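# Find the lighter check weight and place it on the dish

## Task

Of the four check weights, one weighs less than the rest; find it and set it lying flat on the red dish, with the other three kept off the dish. The balance can help: its pointer stays over white when both pans hold equal loads and tilts toward whichever side is lighter. Nothing may end up inside or beneath the furniture, and every item apart from the weights and the dish must finish resting directly on the same furniture it sits on now. The result must hold without any robot supporting it. At the end, release everything and move the arms away.

## Robot and tools

ROBOTS. Three identical i2rt Big YAM arms, named arm1, arm2 and arm3. Each has six revolute joints, a two-finger gripper and a wrist camera (arm1_cam_wrist, arm2_cam_wrist, arm3_cam_wrist). Two fixed room cameras, room_a and room_b, watch the scene. The hand can reach roughly 1.0 m from the joint1 axis. Joints move at different speeds, so the path between two postures may sweep wide. The arms do not coordinate; a stalled arm does not halt the others.

FRAMES. One shared scene frame, origin on the floor, +z up. "hand" means the point halfway between the fingertips; its z axis runs along the fingers and the fingers open along its y axis. Each robot's foot pose is real but never printed. Camera calibrations (OpenCV intrinsics K, distortion D, and a 4x4 world-to-camera transform in metres) are supplied; room cameras may be off by a couple of degrees and some millimetres, and wrist camera poses are derived from reported joint angles, so they inherit joint errors.

JOINTS (absolute targets, radians except the gripper, with tolerance for counting as reached):
- joint1_rad: -2.879 to 2.879 (±0.045). Rotates the whole arm about its foot; positive is counter-clockwise seen from above; 0 faces the way the foot faces.
- joint2_rad: 0 to 3.141 (±0.14). Shoulder; 0 has the upper arm pointing back, roughly level; increasing lifts it up and then forward.
- joint3_rad: 0 to 3.019 (±0.09). Elbow; 0 is fully folded, larger opens it.
- joint4_rad: -1.692 to 1.57 (±0.055). Hand pitch; positive tips the fingers up.
- joint5_rad: -1.57 to 1.57 (±0.03). Sideways hand swing; positive goes to the arm's right.
- joint6_rad: -2.094 to 2.094 (±0.035). Hand roll; positive is clockwise viewed from behind the hand.
- gripper_m: 0 to 0.093 (±0.003), metres between fingertips (absolute opening, not an offset). Each finger squeezes with up to about 50 to 62 N.
With joints 1 and 6 at 0 and the hand level and forward, the wrist camera rides on top of the hand looking toward the fingertips.

TOOLS.
- execute_actions(actions, cameras): actions is a list holding zero or one action. An action is an object keyed by arm name; each arm takes {"joints": {...}} with any subset of the seven keys above, each an absolute target in the units listed. All named motions start at once and may finish at different moments. Omitted joints or arms may still be driving toward earlier targets. Example: {"arm1": {"joints": {"gripper_m": 0.05}}, "arm2": {"joints": {"joint1_rad": 0.3}}}. An empty list only reports state and images. cameras is a list of camera names (or "all"); omitted or null gives all, [] gives none. Any unknown key, unknown camera or out-of-range number rejects the entire call and nothing moves.
- wait(seconds): 0 to 10; commands nothing, the scene keeps running, returns state and images.
- zoom_image(camera, region): region is [x0, y0, x1, y1] in pixels of that camera's latest full image, top-left origin, at most 504 by 504 pixels. Wrist images are 616x616, room images 672x504.
- read_manual(section): returns licence text only ("licences"); no motion.
- finished_scene(scene): ends the current scene by its number, after the last command has been held; irreversible; reports success. Call it only once the goal is stable.

RESULTS. Each result gives robot states (joint_positions, hand poses) and images; a "pictures" line lists the cameras in image order. joint_status tells how each commanded motion ended: reached; "off_target" (stopped short, may still push); "contact_stop" or "time_out" (old target dropped, joint holds where it stopped, though a timed-out joint may keep a nearby target and continue pushing, listed in on_its_own); "not_followed" (a self- and inter-arm collision check blocked that arm's targets; the arm may retry them on every later action until given passing targets). The line "joint command not followed", often with a "cause:" line, marks such a block; the gripper command still executes. on_its_own describes what the call did not command, and its "held at" value is the joint's target, not its position. To relieve a pushing joint, command its reported position. A tiny change from the current position may produce no motion. A joint carrying a load may sag.

HEAT. Holding loads or pushing heats motors, even while you are thinking. A MOTOR HOT line appears from 85 °C; at 100 °C an OVER-TEMPERATURE FAULT drops that arm (motors and gripper release) until it cools, and its unfinished keys show "limit_stop_at_motor_heat"; resend targets afterward. Heat carries between scenes.

CAUTIONS. The robot keeps pushing after touching things and can push very hard. Two arms pressing hard on each other fails the task and ends the run; hard hits may too, and the collision check can react late and ignores fingers, gripper housings and wrist cameras. Nothing may go off the work area or onto the floor. Avoid drops, slips, slams and heavy pushes. Loose objects may occasionally get nudged by outside disturbances. While you think, the robots hold the last command; faster robot motion is better.

Each tool is called after ">>>" by a JSON object that holds its "op" and its "data".

## Session

I'll start by looking at the current state of the scene.

>>> {"op": "execute_actions", "data": {"actions": []}}

Scene clock: 0.00 s.
Motor temperatures (°C, as the motors report them): arm1=[17 20 19 21 19 17] | arm2=[17 18 20 17 19 20] | arm3=[19 19 18 17 20 19]
arm1.joint_positions: joint1_rad=+0.157 joint2_rad=+0.643 joint3_rad=+1.425 joint4_rad=-1.435 joint5_rad=+0.210 joint6_rad=+0.410 gripper_m=+0.094
arm1.joint_status: not commanded
arm1.hand: x=+0.7190 y=-0.7250 z=+1.3095 quat_wxyz=(-0.430, +0.037, -0.893, -0.129) (m; scene frame)
arm2.joint_positions: joint1_rad=-0.629 joint2_rad=+0.626 joint3_rad=+1.364 joint4_rad=-1.144 joint5_rad=+0.225 joint6_rad=-0.639 gripper_m=+0.094
arm2.joint_status: not commanded
arm2.hand: x=+0.4053 y=-0.1182 z=+1.4347 quat_wxyz=(-0.460, +0.105, -0.825, +0.312) (m; scene frame)
arm3.joint_positions: joint1_rad=-0.620 joint2_rad=+0.594 joint3_rad=+1.693 joint4_rad=-1.146 joint5_rad=+0.052 joint6_rad=+0.671 gripper_m=+0.094
arm3.joint_status: not commanded
arm3.hand: x=-0.8457 y=+0.8257 z=+1.5889 quat_wxyz=(-0.268, -0.696, +0.200, +0.635) (m; scene frame)
pictures: arm1_cam_wrist, arm2_cam_wrist, arm3_cam_wrist, room_a, room_b
Images, in order (width x height): arm1_cam_wrist 616x616, arm2_cam_wrist 616x616, arm3_cam_wrist 616x616, room_a 672x504, room_b 672x504.

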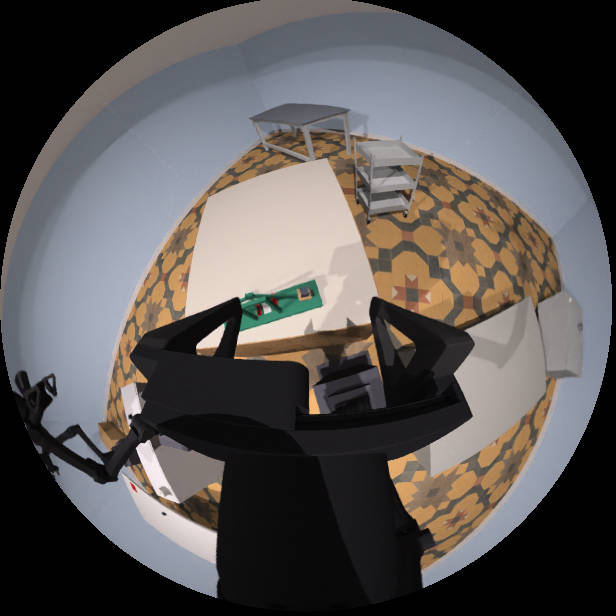

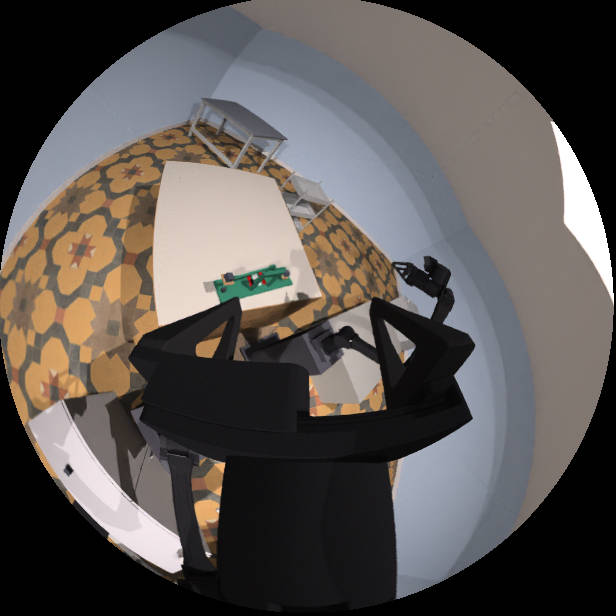

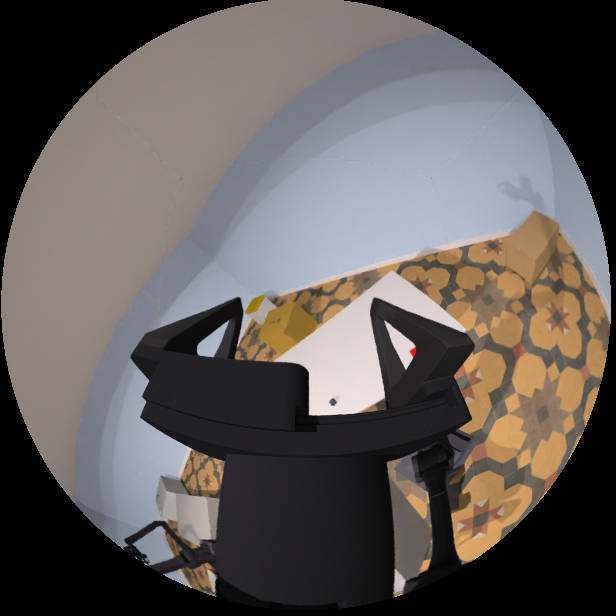

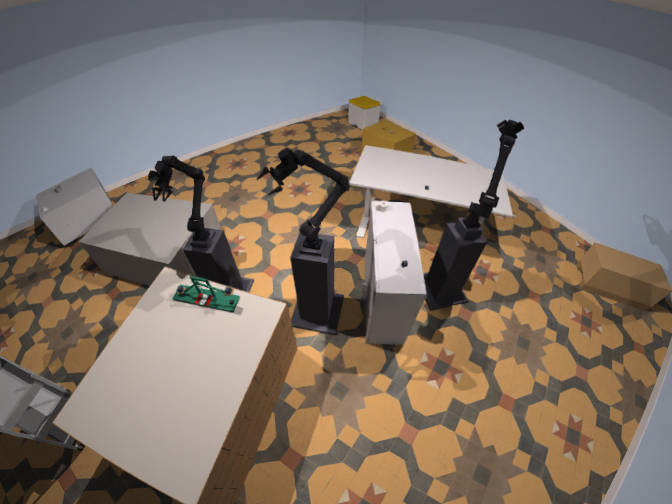

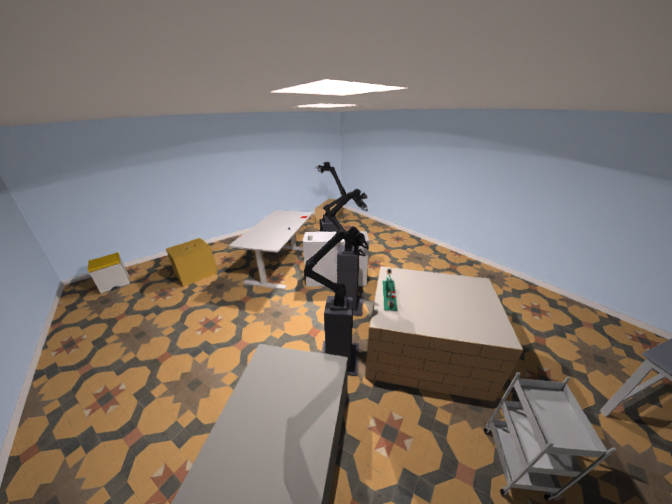

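>>> {"op": "zoom_image", "data": {"camera": "room_a", "region": [150, 250, 270, 340]}}

>>> {"op": "zoom_image", "data": {"camera": "room_a", "region": [340, 130, 540, 280]}}

>>> {"op": "zoom_image", "data": {"camera": "arm1_cam_wrist", "region": [220, 250, 340, 350]}}

>>> {"op": "zoom_image", "data": {"camera": "arm2_cam_wrist", "region": [200, 240, 320, 320]}}

>>> {"op": "zoom_image", "data": {"camera": "room_b", "region": [220, 150, 420, 330]}}

Region (150, 250, 270, 340) of room_a's 672x504 image, scaled by 4.200, with more detail than that image has; it fills the top 378 rows of this view, and the rest is white.

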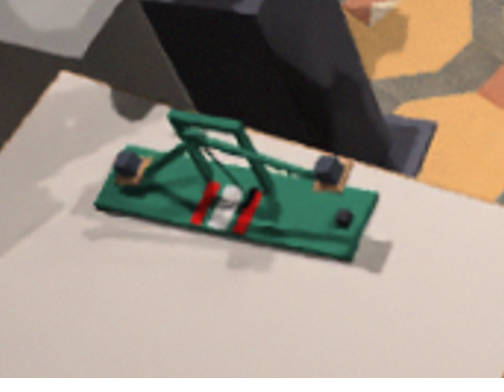

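Region (340, 130, 540, 280) of room_a's 672x504 image, scaled by 2.520, with more detail than that image has; it fills the top 378 rows of this view, and the rest is white.

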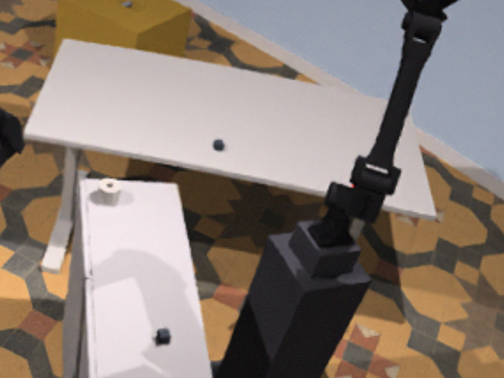

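Region (220, 250, 340, 350) of arm1_cam_wrist's 616x616 image, scaled by 4.200, with more detail than that image has.

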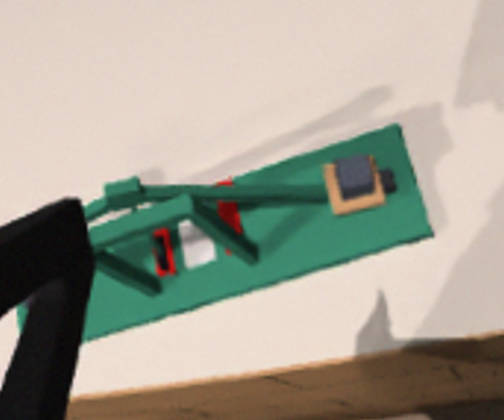

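Region (200, 240, 320, 320) of arm2_cam_wrist's 616x616 image, scaled by 4.200, with more detail than that image has.

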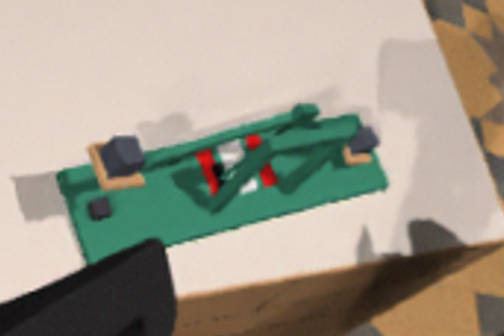

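Region (220, 150, 420, 330) of room_b's 672x504 image, scaled by 2.520, with more detail than that image has; it fills the top 454 rows of this view, and the rest is white.

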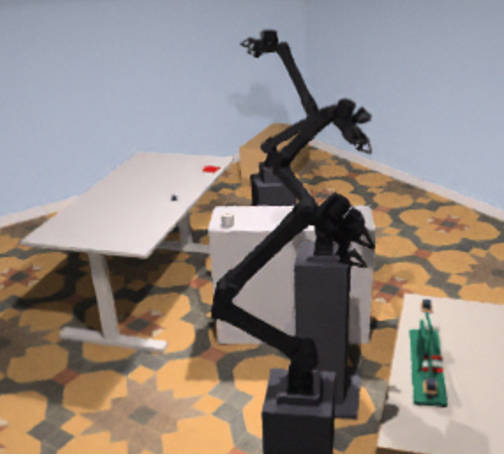

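>>> {"op": "zoom_image", "data": {"camera": "room_a", "region": [170, 270, 245, 320]}}

>>> {"op": "zoom_image", "data": {"camera": "arm1_cam_wrist", "region": [235, 280, 295, 330]}}

>>> {"op": "zoom_image", "data": {"camera": "arm2_cam_wrist", "region": [210, 258, 295, 308]}}

>>> {"op": "zoom_image", "data": {"camera": "room_b", "region": [365, 260, 425, 320]}}

Region (170, 270, 245, 320) of room_a's 672x504 image, scaled by 6.720, with more detail than that image has.

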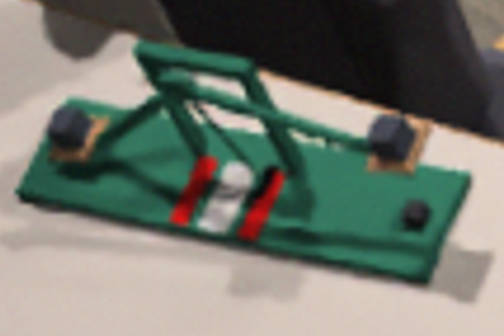

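Region (235, 280, 295, 330) of arm1_cam_wrist's 616x616 image, scaled by 8.400, with more detail than that image has.

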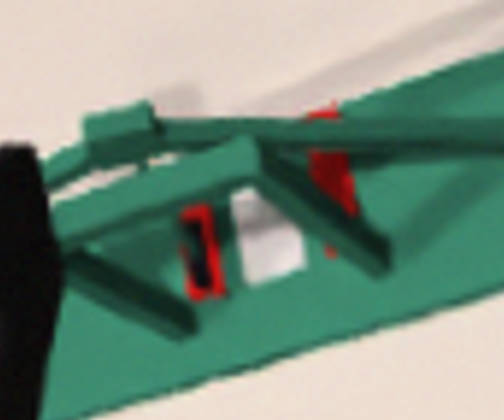

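Region (210, 258, 295, 308) of arm2_cam_wrist's 616x616 image, scaled by 5.929, with more detail than that image has; it fills the top 296 rows of this view, and the rest is white.

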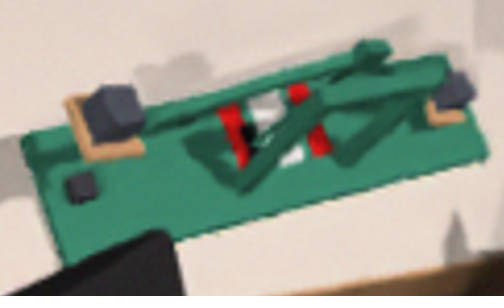

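Region (365, 260, 425, 320) of room_b's 672x504 image, scaled by 8.400, with more detail than that image has.

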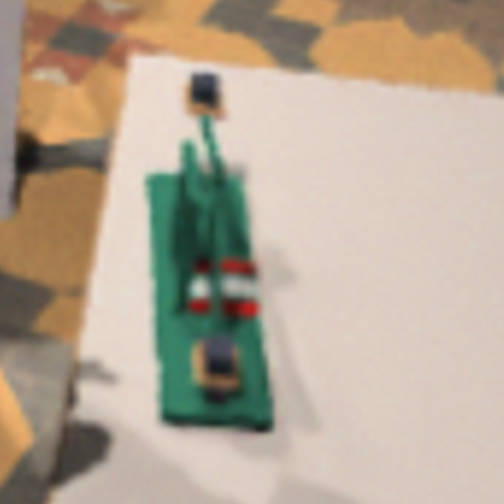

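>>> {"op": "execute_actions", "data": {"actions": [{"arm1": {"joints": {"joint1_rad": 0.75, "joint5_rad": 0.0, "joint6_rad": 0.0}}, "arm2": {"joints": {"joint1_rad": -0.735, "joint2_rad": 1.998, "joint3_rad": 1.98, "joint4_rad": -1.553, "joint5_rad": 0.0, "joint6_rad": -0.73}}, "arm3": {"joints": {"joint1_rad": -0.79, "joint2_rad": 1.516, "joint3_rad": 1.443, "joint4_rad": -1.497, "joint5_rad": 0.0, "joint6_rad": 0.0}}}]}}

Scene clock: 16.00 s.
Motor temperatures (°C, as the motors report them): arm1=[17 20 21 21 19 17] | arm2=[17 18 23 18 19 20] | arm3=[19 19 19 17 20 19]
arm1.joint_positions: joint1_rad=+0.739 joint2_rad=+0.643 joint3_rad=+1.425 joint4_rad=-1.435 joint5_rad=+0.001 joint6_rad=+0.007 gripper_m=+0.094
arm1.joint_status: all done
arm1.hand: x=+0.6014 y=-0.6115 z=+1.3073 quat_wxyz=(-0.366, +0.495, -0.748, -0.246) (m; scene frame)
arm2.joint_positions: joint1_rad=-0.728 joint2_rad=+2.015 joint3_rad=+1.954 joint4_rad=-1.544 joint5_rad=+0.002 joint6_rad=-0.720 gripper_m=+0.094
arm2.joint_status: all done
arm2.hand: x=+0.7504 y=-0.2176 z=+1.0411 quat_wxyz=(+0.011, +0.195, -0.981, -0.012) (m; scene frame)
arm3.joint_positions: joint1_rad=-0.782 joint2_rad=+1.508 joint3_rad=+1.425 joint4_rad=-1.481 joint5_rad=+0.003 joint6_rad=+0.016 gripper_m=+0.094
arm3.joint_status: all done
arm3.hand: x=-1.1273 y=+0.8368 z=+1.0955 quat_wxyz=(-0.004, -1.000, +0.004, +0.002) (m; scene frame)
pictures: arm1_cam_wrist, arm2_cam_wrist, arm3_cam_wrist, room_a, room_b
camera_calibration (this result's frames):
arm1_cam_wrist: T_world_to_cam=[[0.922145, -0.386622, -0.013103, -0.777245], [-0.373386, -0.880695, -0.291478, 0.0691708], [0.101152, 0.273677, -0.956488, 1.47822], [0, 0, 0, 1]] pos_world=[0.593036, -0.644136, 1.42387]
arm2_cam_wrist: T_world_to_cam=[[0.383601, -0.923379, -0.014884, -0.471085], [-0.736159, -0.315475, 0.598787, -0.133527], [-0.557603, -0.218738, -0.80077, 1.32793], [0, 0, 0, 1]] pos_world=[0.822868, -0.186646, 1.13631]
arm3_cam_wrist: T_world_to_cam=[[0.0255483, 0.999332, -0.0261495, -0.776571], [0.819107, -0.00593115, 0.57361, 0.308156], [0.573071, -0.036074, -0.818711, 1.69855], [0, 0, 0, 1]] pos_world=[-1.20596, 0.839153, 1.19356]
Images, in order (width x height): arm1_cam_wrist 616x616, arm2_cam_wrist 616x616, arm3_cam_wrist 616x616, room_a 672x504, room_b 672x504.

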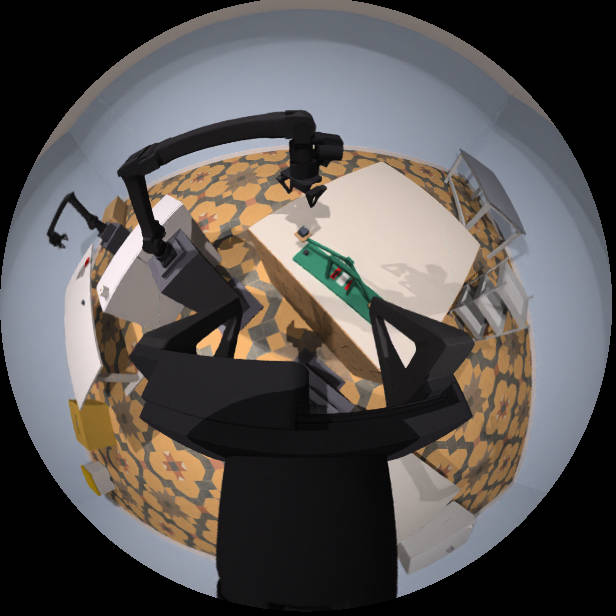

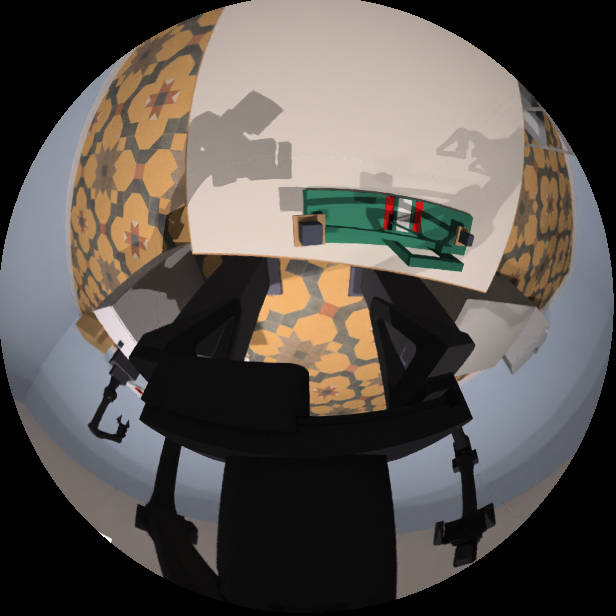

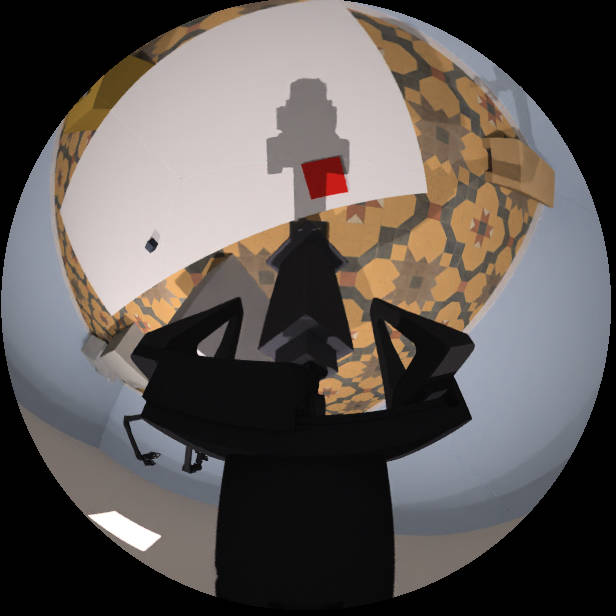

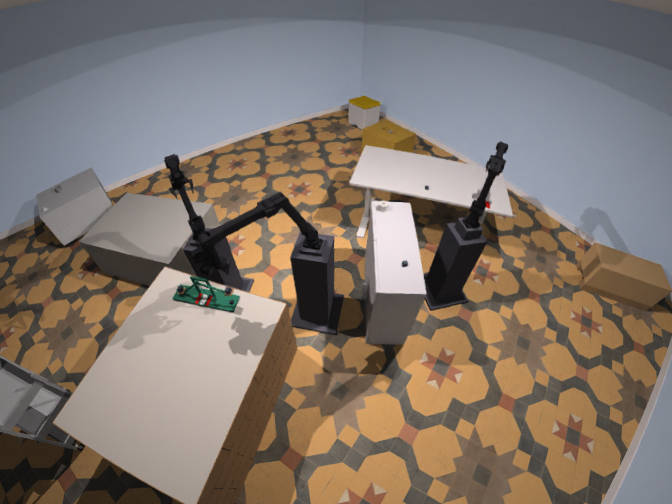

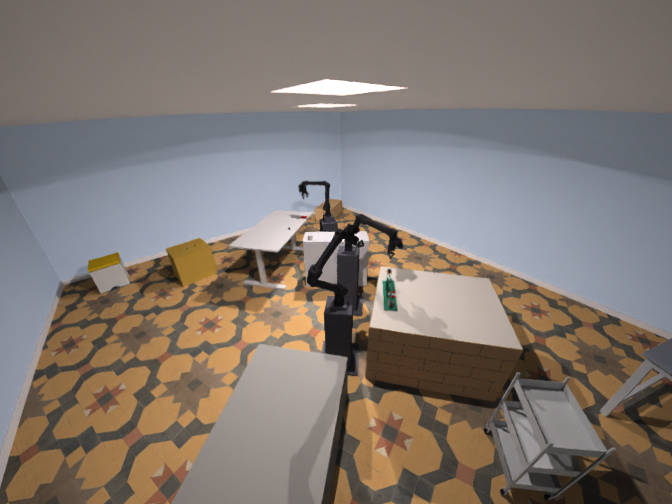

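>>> {"op": "zoom_image", "data": {"camera": "arm2_cam_wrist", "region": [270, 160, 490, 290]}}

>>> {"op": "zoom_image", "data": {"camera": "arm2_cam_wrist", "region": [280, 200, 340, 260]}}

>>> {"op": "zoom_image", "data": {"camera": "arm1_cam_wrist", "region": [270, 170, 390, 310]}}

>>> {"op": "zoom_image", "data": {"camera": "arm3_cam_wrist", "region": [280, 135, 370, 225]}}

Region (270, 160, 490, 290) of arm2_cam_wrist's 616x616 image, scaled by 2.291, with more detail than that image has; it fills the top 298 rows of this view, and the rest is white.

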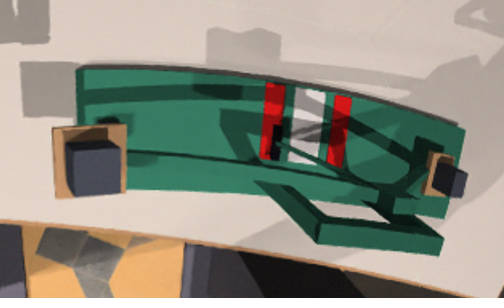

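Region (280, 200, 340, 260) of arm2_cam_wrist's 616x616 image, scaled by 8.400, with more detail than that image has.

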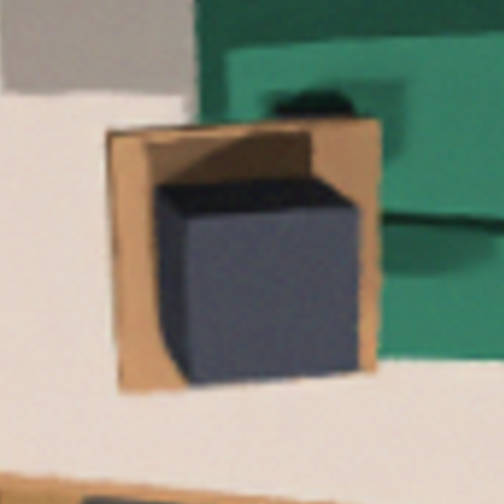

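Region (270, 170, 390, 310) of arm1_cam_wrist's 616x616 image, scaled by 3.600, with more detail than that image has; it fills the left 432 columns of this view, and the rest is white.

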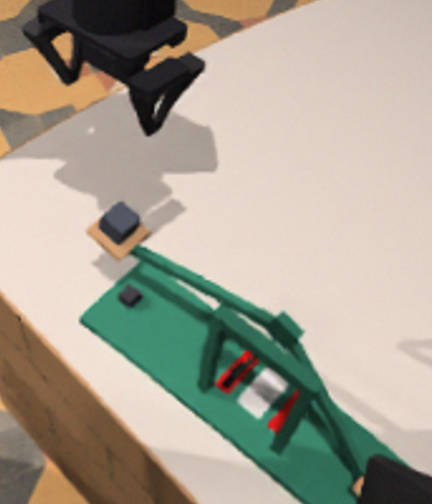

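Region (280, 135, 370, 225) of arm3_cam_wrist's 616x616 image, scaled by 5.600, with more detail than that image has.

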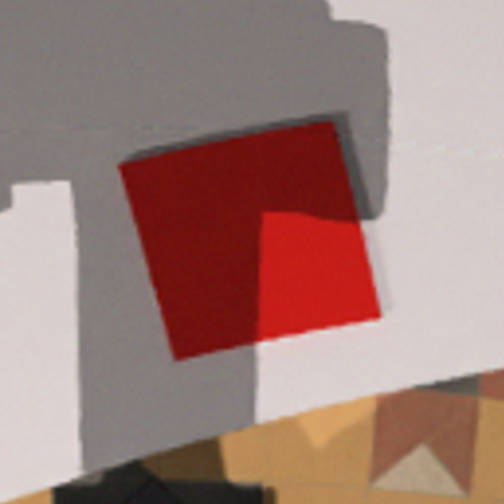

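>>> {"op": "execute_actions", "data": {"actions": [{"arm2": {"joints": {"joint1_rad": -0.716, "joint2_rad": 2.066, "joint3_rad": 1.758, "joint4_rad": -1.219, "joint5_rad": 0.0, "joint6_rad": 0.866, "gripper_m": 0.065}}, "arm3": {"joints": {"joint1_rad": -0.853, "joint2_rad": 1.985, "joint3_rad": 1.42, "joint4_rad": -0.97, "joint5_rad": 0.0, "joint6_rad": 0.0}}}], "cameras": ["arm1_cam_wrist", "arm2_cam_wrist", "arm3_cam_wrist", "room_a"]}}

Scene clock: 30.10 s.
Motor temperatures (°C, as the motors report them): arm1=[17 20 22 21 19 17] | arm2=[17 20 24 17 19 20] | arm3=[19 20 21 17 20 19]
arm1.joint_positions: joint1_rad=+0.739 joint2_rad=+0.643 joint3_rad=+1.425 joint4_rad=-1.435 joint5_rad=+0.001 joint6_rad=+0.007 gripper_m=+0.094
arm1.joint_status: not commanded
arm1.hand: x=+0.6014 y=-0.6115 z=+1.3073 quat_wxyz=(-0.366, +0.495, -0.748, -0.246) (m; scene frame)
arm2.joint_positions: joint1_rad=-0.728 joint2_rad=+2.069 joint3_rad=+1.748 joint4_rad=-1.230 joint5_rad=+0.002 joint6_rad=+0.856 gripper_m=+0.065
arm2.joint_status: all done
arm2.hand: x=+0.7615 y=-0.2200 z=+0.9316 quat_wxyz=(-0.010, -0.558, -0.830, -0.008) (m; scene frame)
arm3.joint_positions: joint1_rad=-0.854 joint2_rad=+1.999 joint3_rad=+1.401 joint4_rad=-0.987 joint5_rad=+0.002 joint6_rad=+0.015 gripper_m=+0.094
arm3.joint_status: all done
arm3.hand: x=-1.2298 y=+0.8733 z=+0.8453 quat_wxyz=(-0.004, -0.999, +0.040, -0.009) (m; scene frame)
pictures: arm1_cam_wrist, arm2_cam_wrist, arm3_cam_wrist, room_a
camera_calibration (this result's frames):
arm1_cam_wrist: T_world_to_cam=[[0.922145, -0.386622, -0.013103, -0.777245], [-0.373386, -0.880695, -0.291478, 0.0691708], [0.101152, 0.273677, -0.956488, 1.47822], [0, 0, 0, 1]] pos_world=[0.593036, -0.644136, 1.42387]
arm2_cam_wrist: T_world_to_cam=[[-0.925484, -0.378604, -0.0117482, 0.634572], [-0.314994, 0.752025, 0.578997, -0.127989], [-0.210376, 0.539553, -0.815245, 1.16181], [0, 0, 0, 1]] pos_world=[0.791388, -0.290356, 1.02872]
arm3_cam_wrist: T_world_to_cam=[[0.0974557, 0.994894, -0.0262209, -0.724564], [0.803776, -0.0631434, 0.591571, 0.55184], [0.586895, -0.0787277, -0.805826, 1.5971], [0, 0, 0, 1]] pos_world=[-1.31027, 0.881445, 0.941534]
Images, in order (width x height): arm1_cam_wrist 616x616, arm2_cam_wrist 616x616, arm3_cam_wrist 616x616, room_a 672x504.

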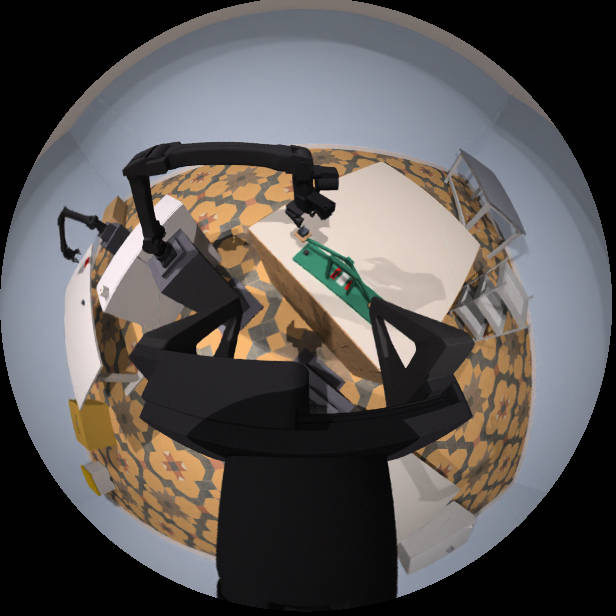

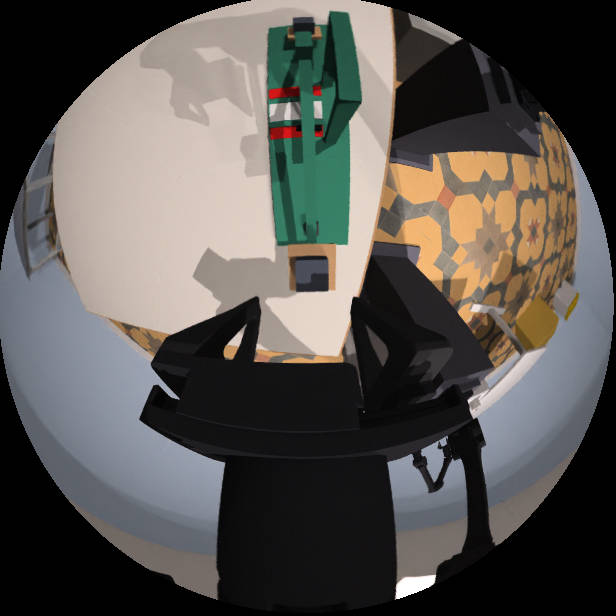

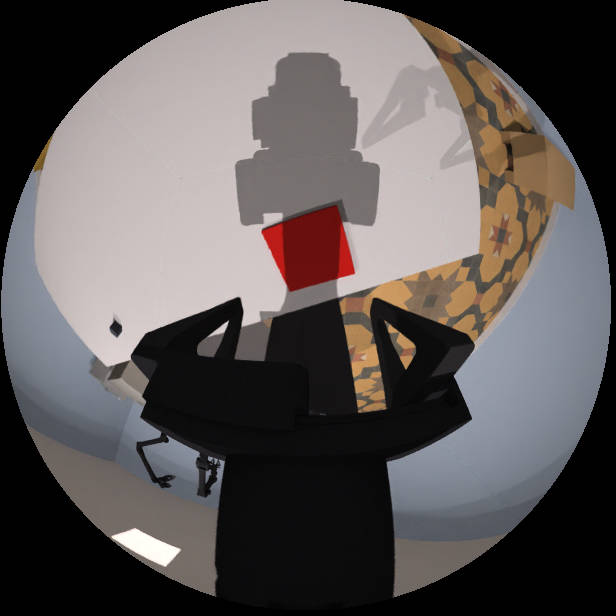

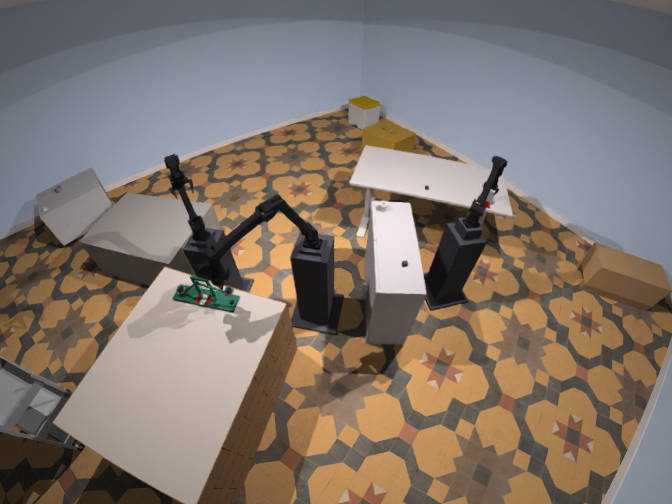

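>>> {"op": "zoom_image", "data": {"camera": "arm2_cam_wrist", "region": [250, 220, 370, 320]}}

>>> {"op": "zoom_image", "data": {"camera": "arm3_cam_wrist", "region": [250, 190, 370, 310]}}

>>> {"op": "zoom_image", "data": {"camera": "room_a", "region": [350, 190, 450, 310]}}

Region (250, 220, 370, 320) of arm2_cam_wrist's 616x616 image, scaled by 4.200, with more detail than that image has.

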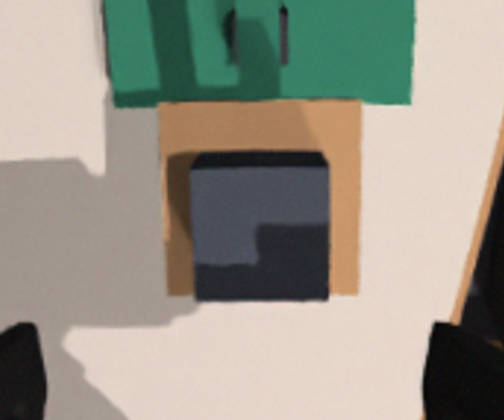

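Region (250, 190, 370, 310) of arm3_cam_wrist's 616x616 image, scaled by 4.200, with more detail than that image has.

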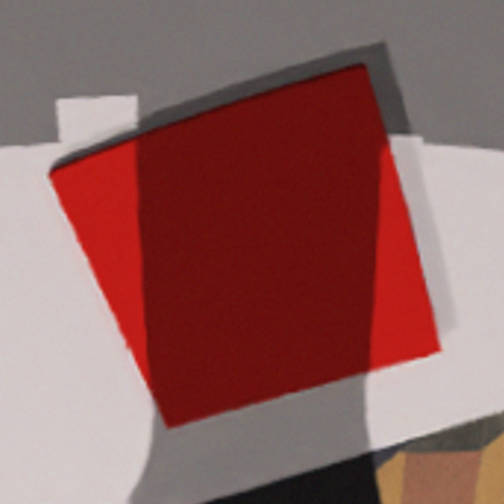

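Region (350, 190, 450, 310) of room_a's 672x504 image, scaled by 4.200, with more detail than that image has.

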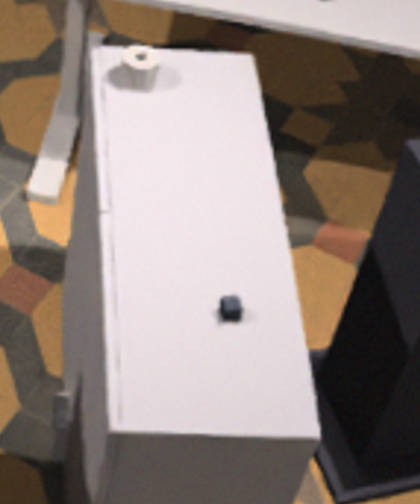

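>>> {"op": "execute_actions", "data": {"actions": [{"arm2": {"joints": {"joint2_rad": 2.13, "joint3_rad": 1.678, "joint4_rad": -1.094}}, "arm3": {"joints": {"joint1_rad": -0.55, "joint2_rad": 1.65, "joint3_rad": 1.4, "joint4_rad": -1.25}}}], "cameras": ["arm1_cam_wrist", "arm2_cam_wrist", "room_a"]}}

Scene clock: 38.63 s.
Motor temperatures (°C, as the motors report them): arm1=[17 20 23 21 19 17] | arm2=[17 20 24 17 19 20] | arm3=[19 21 21 17 20 19]
arm1.joint_positions: joint1_rad=+0.739 joint2_rad=+0.643 joint3_rad=+1.425 joint4_rad=-1.435 joint5_rad=+0.001 joint6_rad=+0.007 gripper_m=+0.094
arm1.joint_status: not commanded
arm1.hand: x=+0.6014 y=-0.6115 z=+1.3073 quat_wxyz=(-0.366, +0.495, -0.748, -0.246) (m; scene frame)
arm2.joint_positions: joint1_rad=-0.728 joint2_rad=+2.124 joint3_rad=+1.672 joint4_rad=-1.105 joint5_rad=+0.002 joint6_rad=+0.856 gripper_m=+0.065
arm2.joint_status: all done
arm2.hand: x=+0.7579 y=-0.2181 z=+0.8713 quat_wxyz=(-0.007, -0.558, -0.830, -0.007) (m; scene frame)
arm3.joint_positions: joint1_rad=-0.547 joint2_rad=+1.634 joint3_rad=+1.389 joint4_rad=-1.234 joint5_rad=-0.002 joint6_rad=+0.013 gripper_m=+0.094
arm3.joint_status: all done
arm3.hand: x=-1.1706 y=+0.7169 z=+1.0276 quat_wxyz=(-0.012, -0.992, -0.114, +0.044) (m; scene frame)
pictures: arm1_cam_wrist, arm2_cam_wrist, room_a
camera_calibration (this result's frames):
arm1_cam_wrist: T_world_to_cam=[[0.922145, -0.386622, -0.013103, -0.777245], [-0.373386, -0.880695, -0.291478, 0.0691708], [0.101152, 0.273677, -0.956488, 1.47822], [0, 0, 0, 1]] pos_world=[0.593036, -0.644136, 1.42387]
arm2_cam_wrist: T_world_to_cam=[[-0.925801, -0.377945, -0.00714682, 0.627697], [-0.311117, 0.751091, 0.582295, -0.101646], [-0.214707, 0.541313, -0.812946, 1.1125], [0, 0, 0, 1]] pos_world=[0.78836, -0.28863, 0.968077]
Images, in order (width x height): arm1_cam_wrist 616x616, arm2_cam_wrist 616x616, room_a 672x504.

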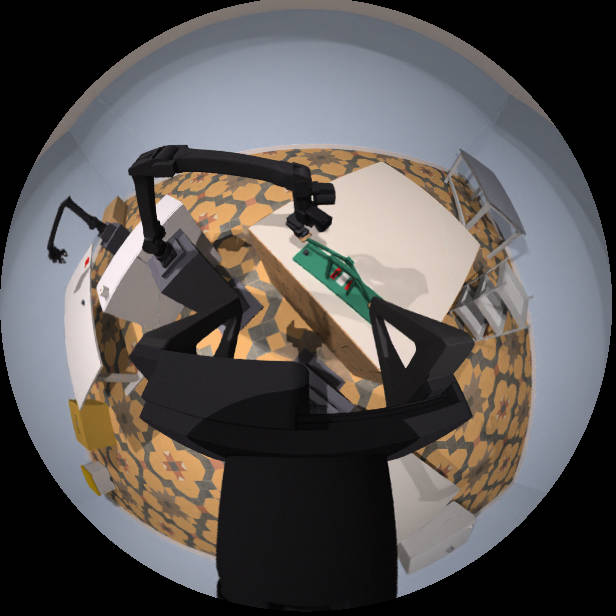

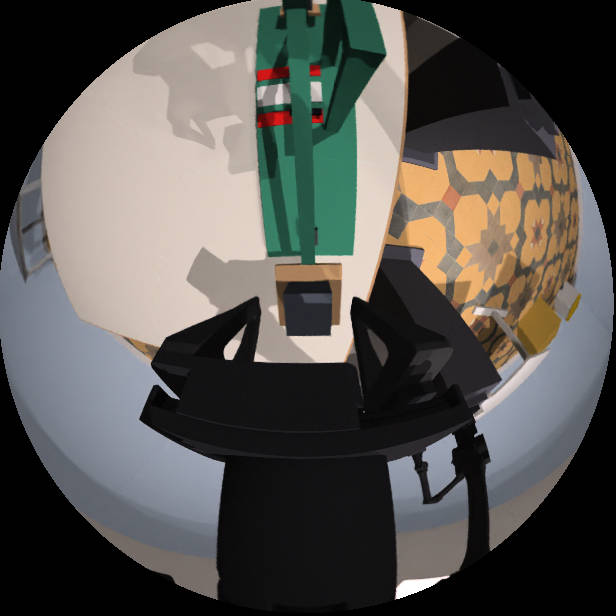

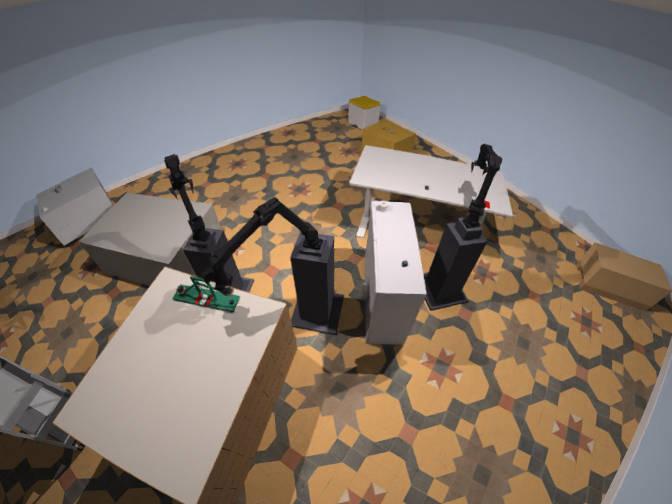

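>>> {"op": "zoom_image", "data": {"camera": "arm2_cam_wrist", "region": [245, 250, 370, 365]}}

>>> {"op": "zoom_image", "data": {"camera": "arm1_cam_wrist", "region": [275, 195, 345, 265]}}

Region (245, 250, 370, 365) of arm2_cam_wrist's 616x616 image, scaled by 4.032, with more detail than that image has; it fills the top 464 rows of this view, and the rest is white.

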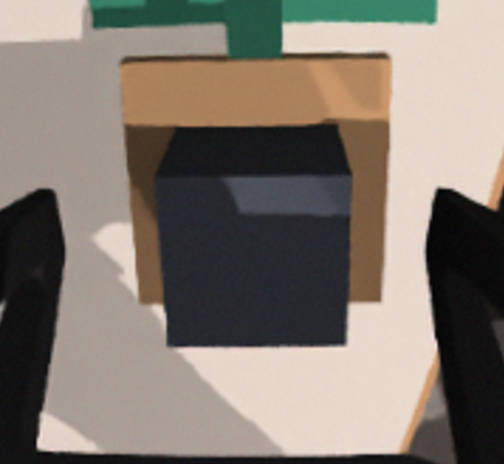

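Region (275, 195, 345, 265) of arm1_cam_wrist's 616x616 image, scaled by 7.200, with more detail than that image has.

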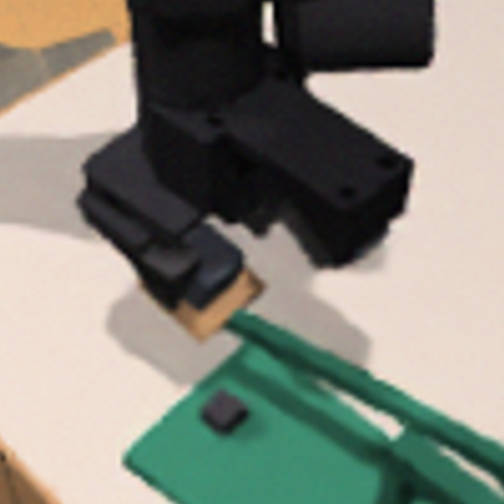

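>>> {"op": "execute_actions", "data": {"actions": [{"arm2": {"joints": {"joint2_rad": 2.144, "gripper_m": 0.02}}, "arm3": {"joints": {"joint1_rad": -0.1, "joint2_rad": 1.4, "joint3_rad": 1.35, "joint4_rad": -1.45}}}], "cameras": ["arm1_cam_wrist", "arm2_cam_wrist", "arm3_cam_wrist"]}}

Scene clock: 41.97 s.
Motor temperatures (°C, as the motors report them): arm1=[17 20 23 21 19 17] | arm2=[17 20 24 17 19 20] | arm3=[19 21 21 17 20 19]
arm1.joint_positions: joint1_rad=+0.739 joint2_rad=+0.643 joint3_rad=+1.425 joint4_rad=-1.435 joint5_rad=+0.001 joint6_rad=+0.007 gripper_m=+0.094
arm1.joint_status: not commanded
arm1.hand: x=+0.6014 y=-0.6115 z=+1.3073 quat_wxyz=(-0.366, +0.495, -0.748, -0.246) (m; scene frame)
arm2.joint_positions: joint1_rad=-0.728 joint2_rad=+2.124 joint3_rad=+1.672 joint4_rad=-1.104 joint5_rad=+0.002 joint6_rad=+0.857 gripper_m=+0.029
arm2.joint_status: gripper_m off_target (ended at +0.029, target +0.020); the others done
arm2.hand: x=+0.7581 y=-0.2181 z=+0.8713 quat_wxyz=(-0.008, -0.558, -0.830, -0.007) (m; scene frame)
arm3.joint_positions: joint1_rad=-0.091 joint2_rad=+1.385 joint3_rad=+1.333 joint4_rad=-1.434 joint5_rad=-0.001 joint6_rad=+0.013 gripper_m=+0.094
arm3.joint_status: all done
arm3.hand: x=-1.0015 y=+0.5690 z=+1.1140 quat_wxyz=(-0.021, -0.941, -0.336, +0.039) (m; scene frame)
pictures: arm1_cam_wrist, arm2_cam_wrist, arm3_cam_wrist
camera_calibration (this result's frames):
arm1_cam_wrist: T_world_to_cam=[[0.922145, -0.386622, -0.013103, -0.777245], [-0.373386, -0.880695, -0.291478, 0.0691708], [0.101152, 0.273677, -0.956488, 1.47822], [0, 0, 0, 1]] pos_world=[0.593036, -0.644136, 1.42387]
arm2_cam_wrist: T_world_to_cam=[[-0.925943, -0.377585, -0.00772455, 0.628528], [-0.311244, 0.751351, 0.581892, -0.101044], [-0.21391, 0.541203, -0.813229, 1.11219], [0, 0, 0, 1]] pos_world=[0.78844, -0.28868, 0.968119]
arm3_cam_wrist: T_world_to_cam=[[-0.620802, 0.783262, -0.033258, -1.02814], [0.66728, 0.550193, 0.502022, -0.19579], [0.411513, 0.289464, -0.864215, 1.33558], [0, 0, 0, 1]] pos_world=[-1.05724, 0.526424, 1.21833]
Images, in order (width x height): arm1_cam_wrist 616x616, arm2_cam_wrist 616x616, arm3_cam_wrist 616x616.

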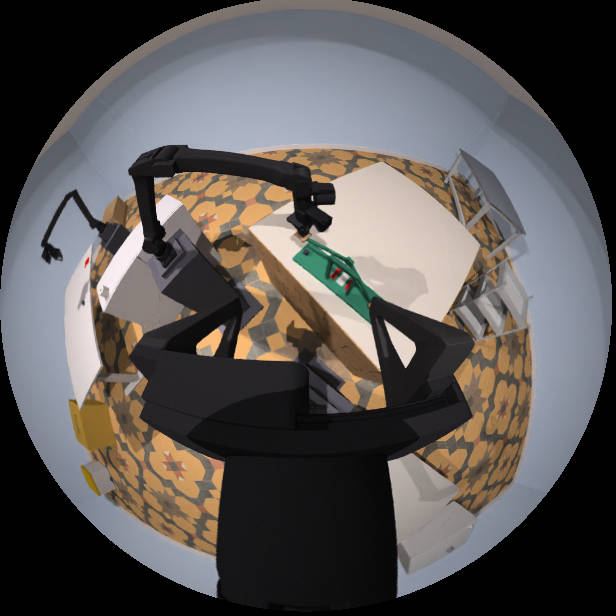

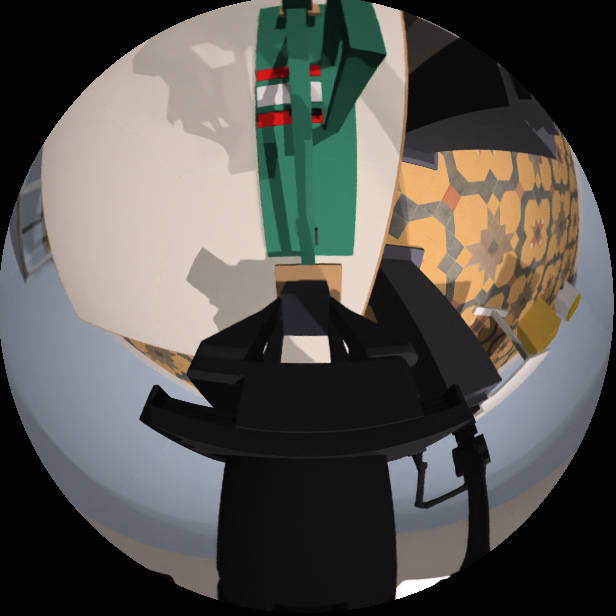

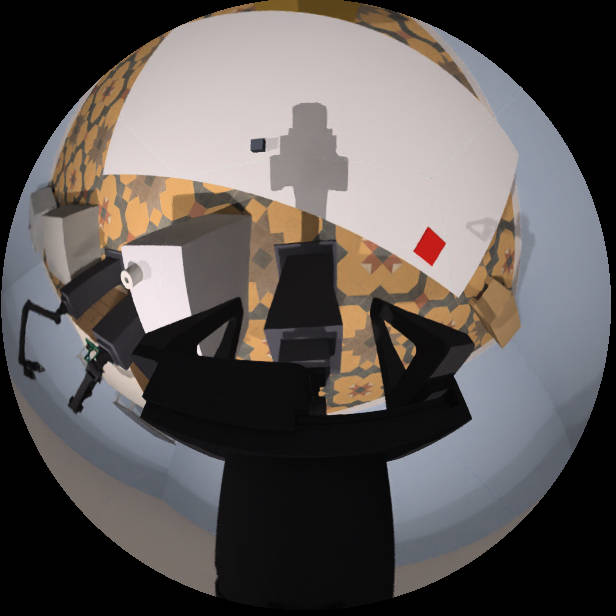

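>>> {"op": "zoom_image", "data": {"camera": "arm2_cam_wrist", "region": [245, 250, 370, 365]}}

>>> {"op": "zoom_image", "data": {"camera": "arm1_cam_wrist", "region": [280, 205, 330, 255]}}

>>> {"op": "zoom_image", "data": {"camera": "arm3_cam_wrist", "region": [100, 200, 260, 360]}}

Region (245, 250, 370, 365) of arm2_cam_wrist's 616x616 image, scaled by 4.032, with more detail than that image has; it fills the top 464 rows of this view, and the rest is white.

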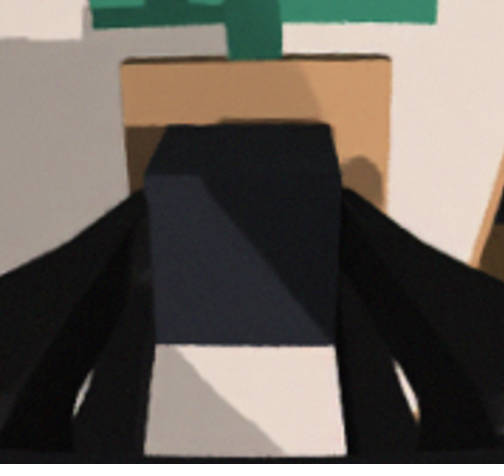

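Region (280, 205, 330, 255) of arm1_cam_wrist's 616x616 image, scaled by 10.080, with more detail than that image has.

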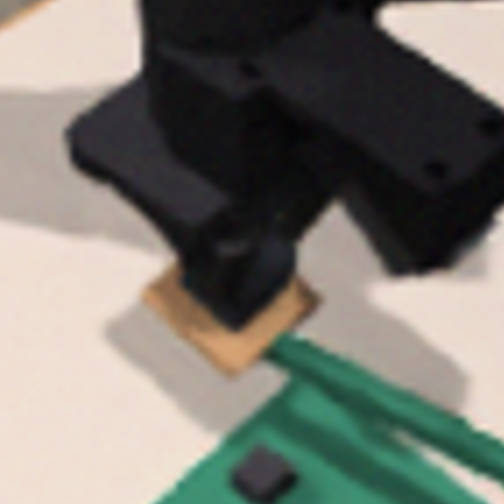

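Region (100, 200, 260, 360) of arm3_cam_wrist's 616x616 image, scaled by 3.150, with more detail than that image has.

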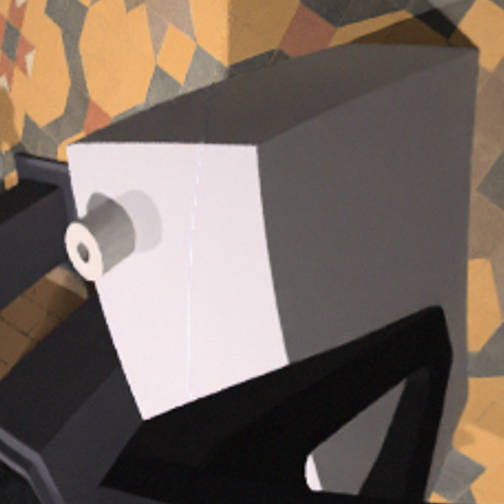

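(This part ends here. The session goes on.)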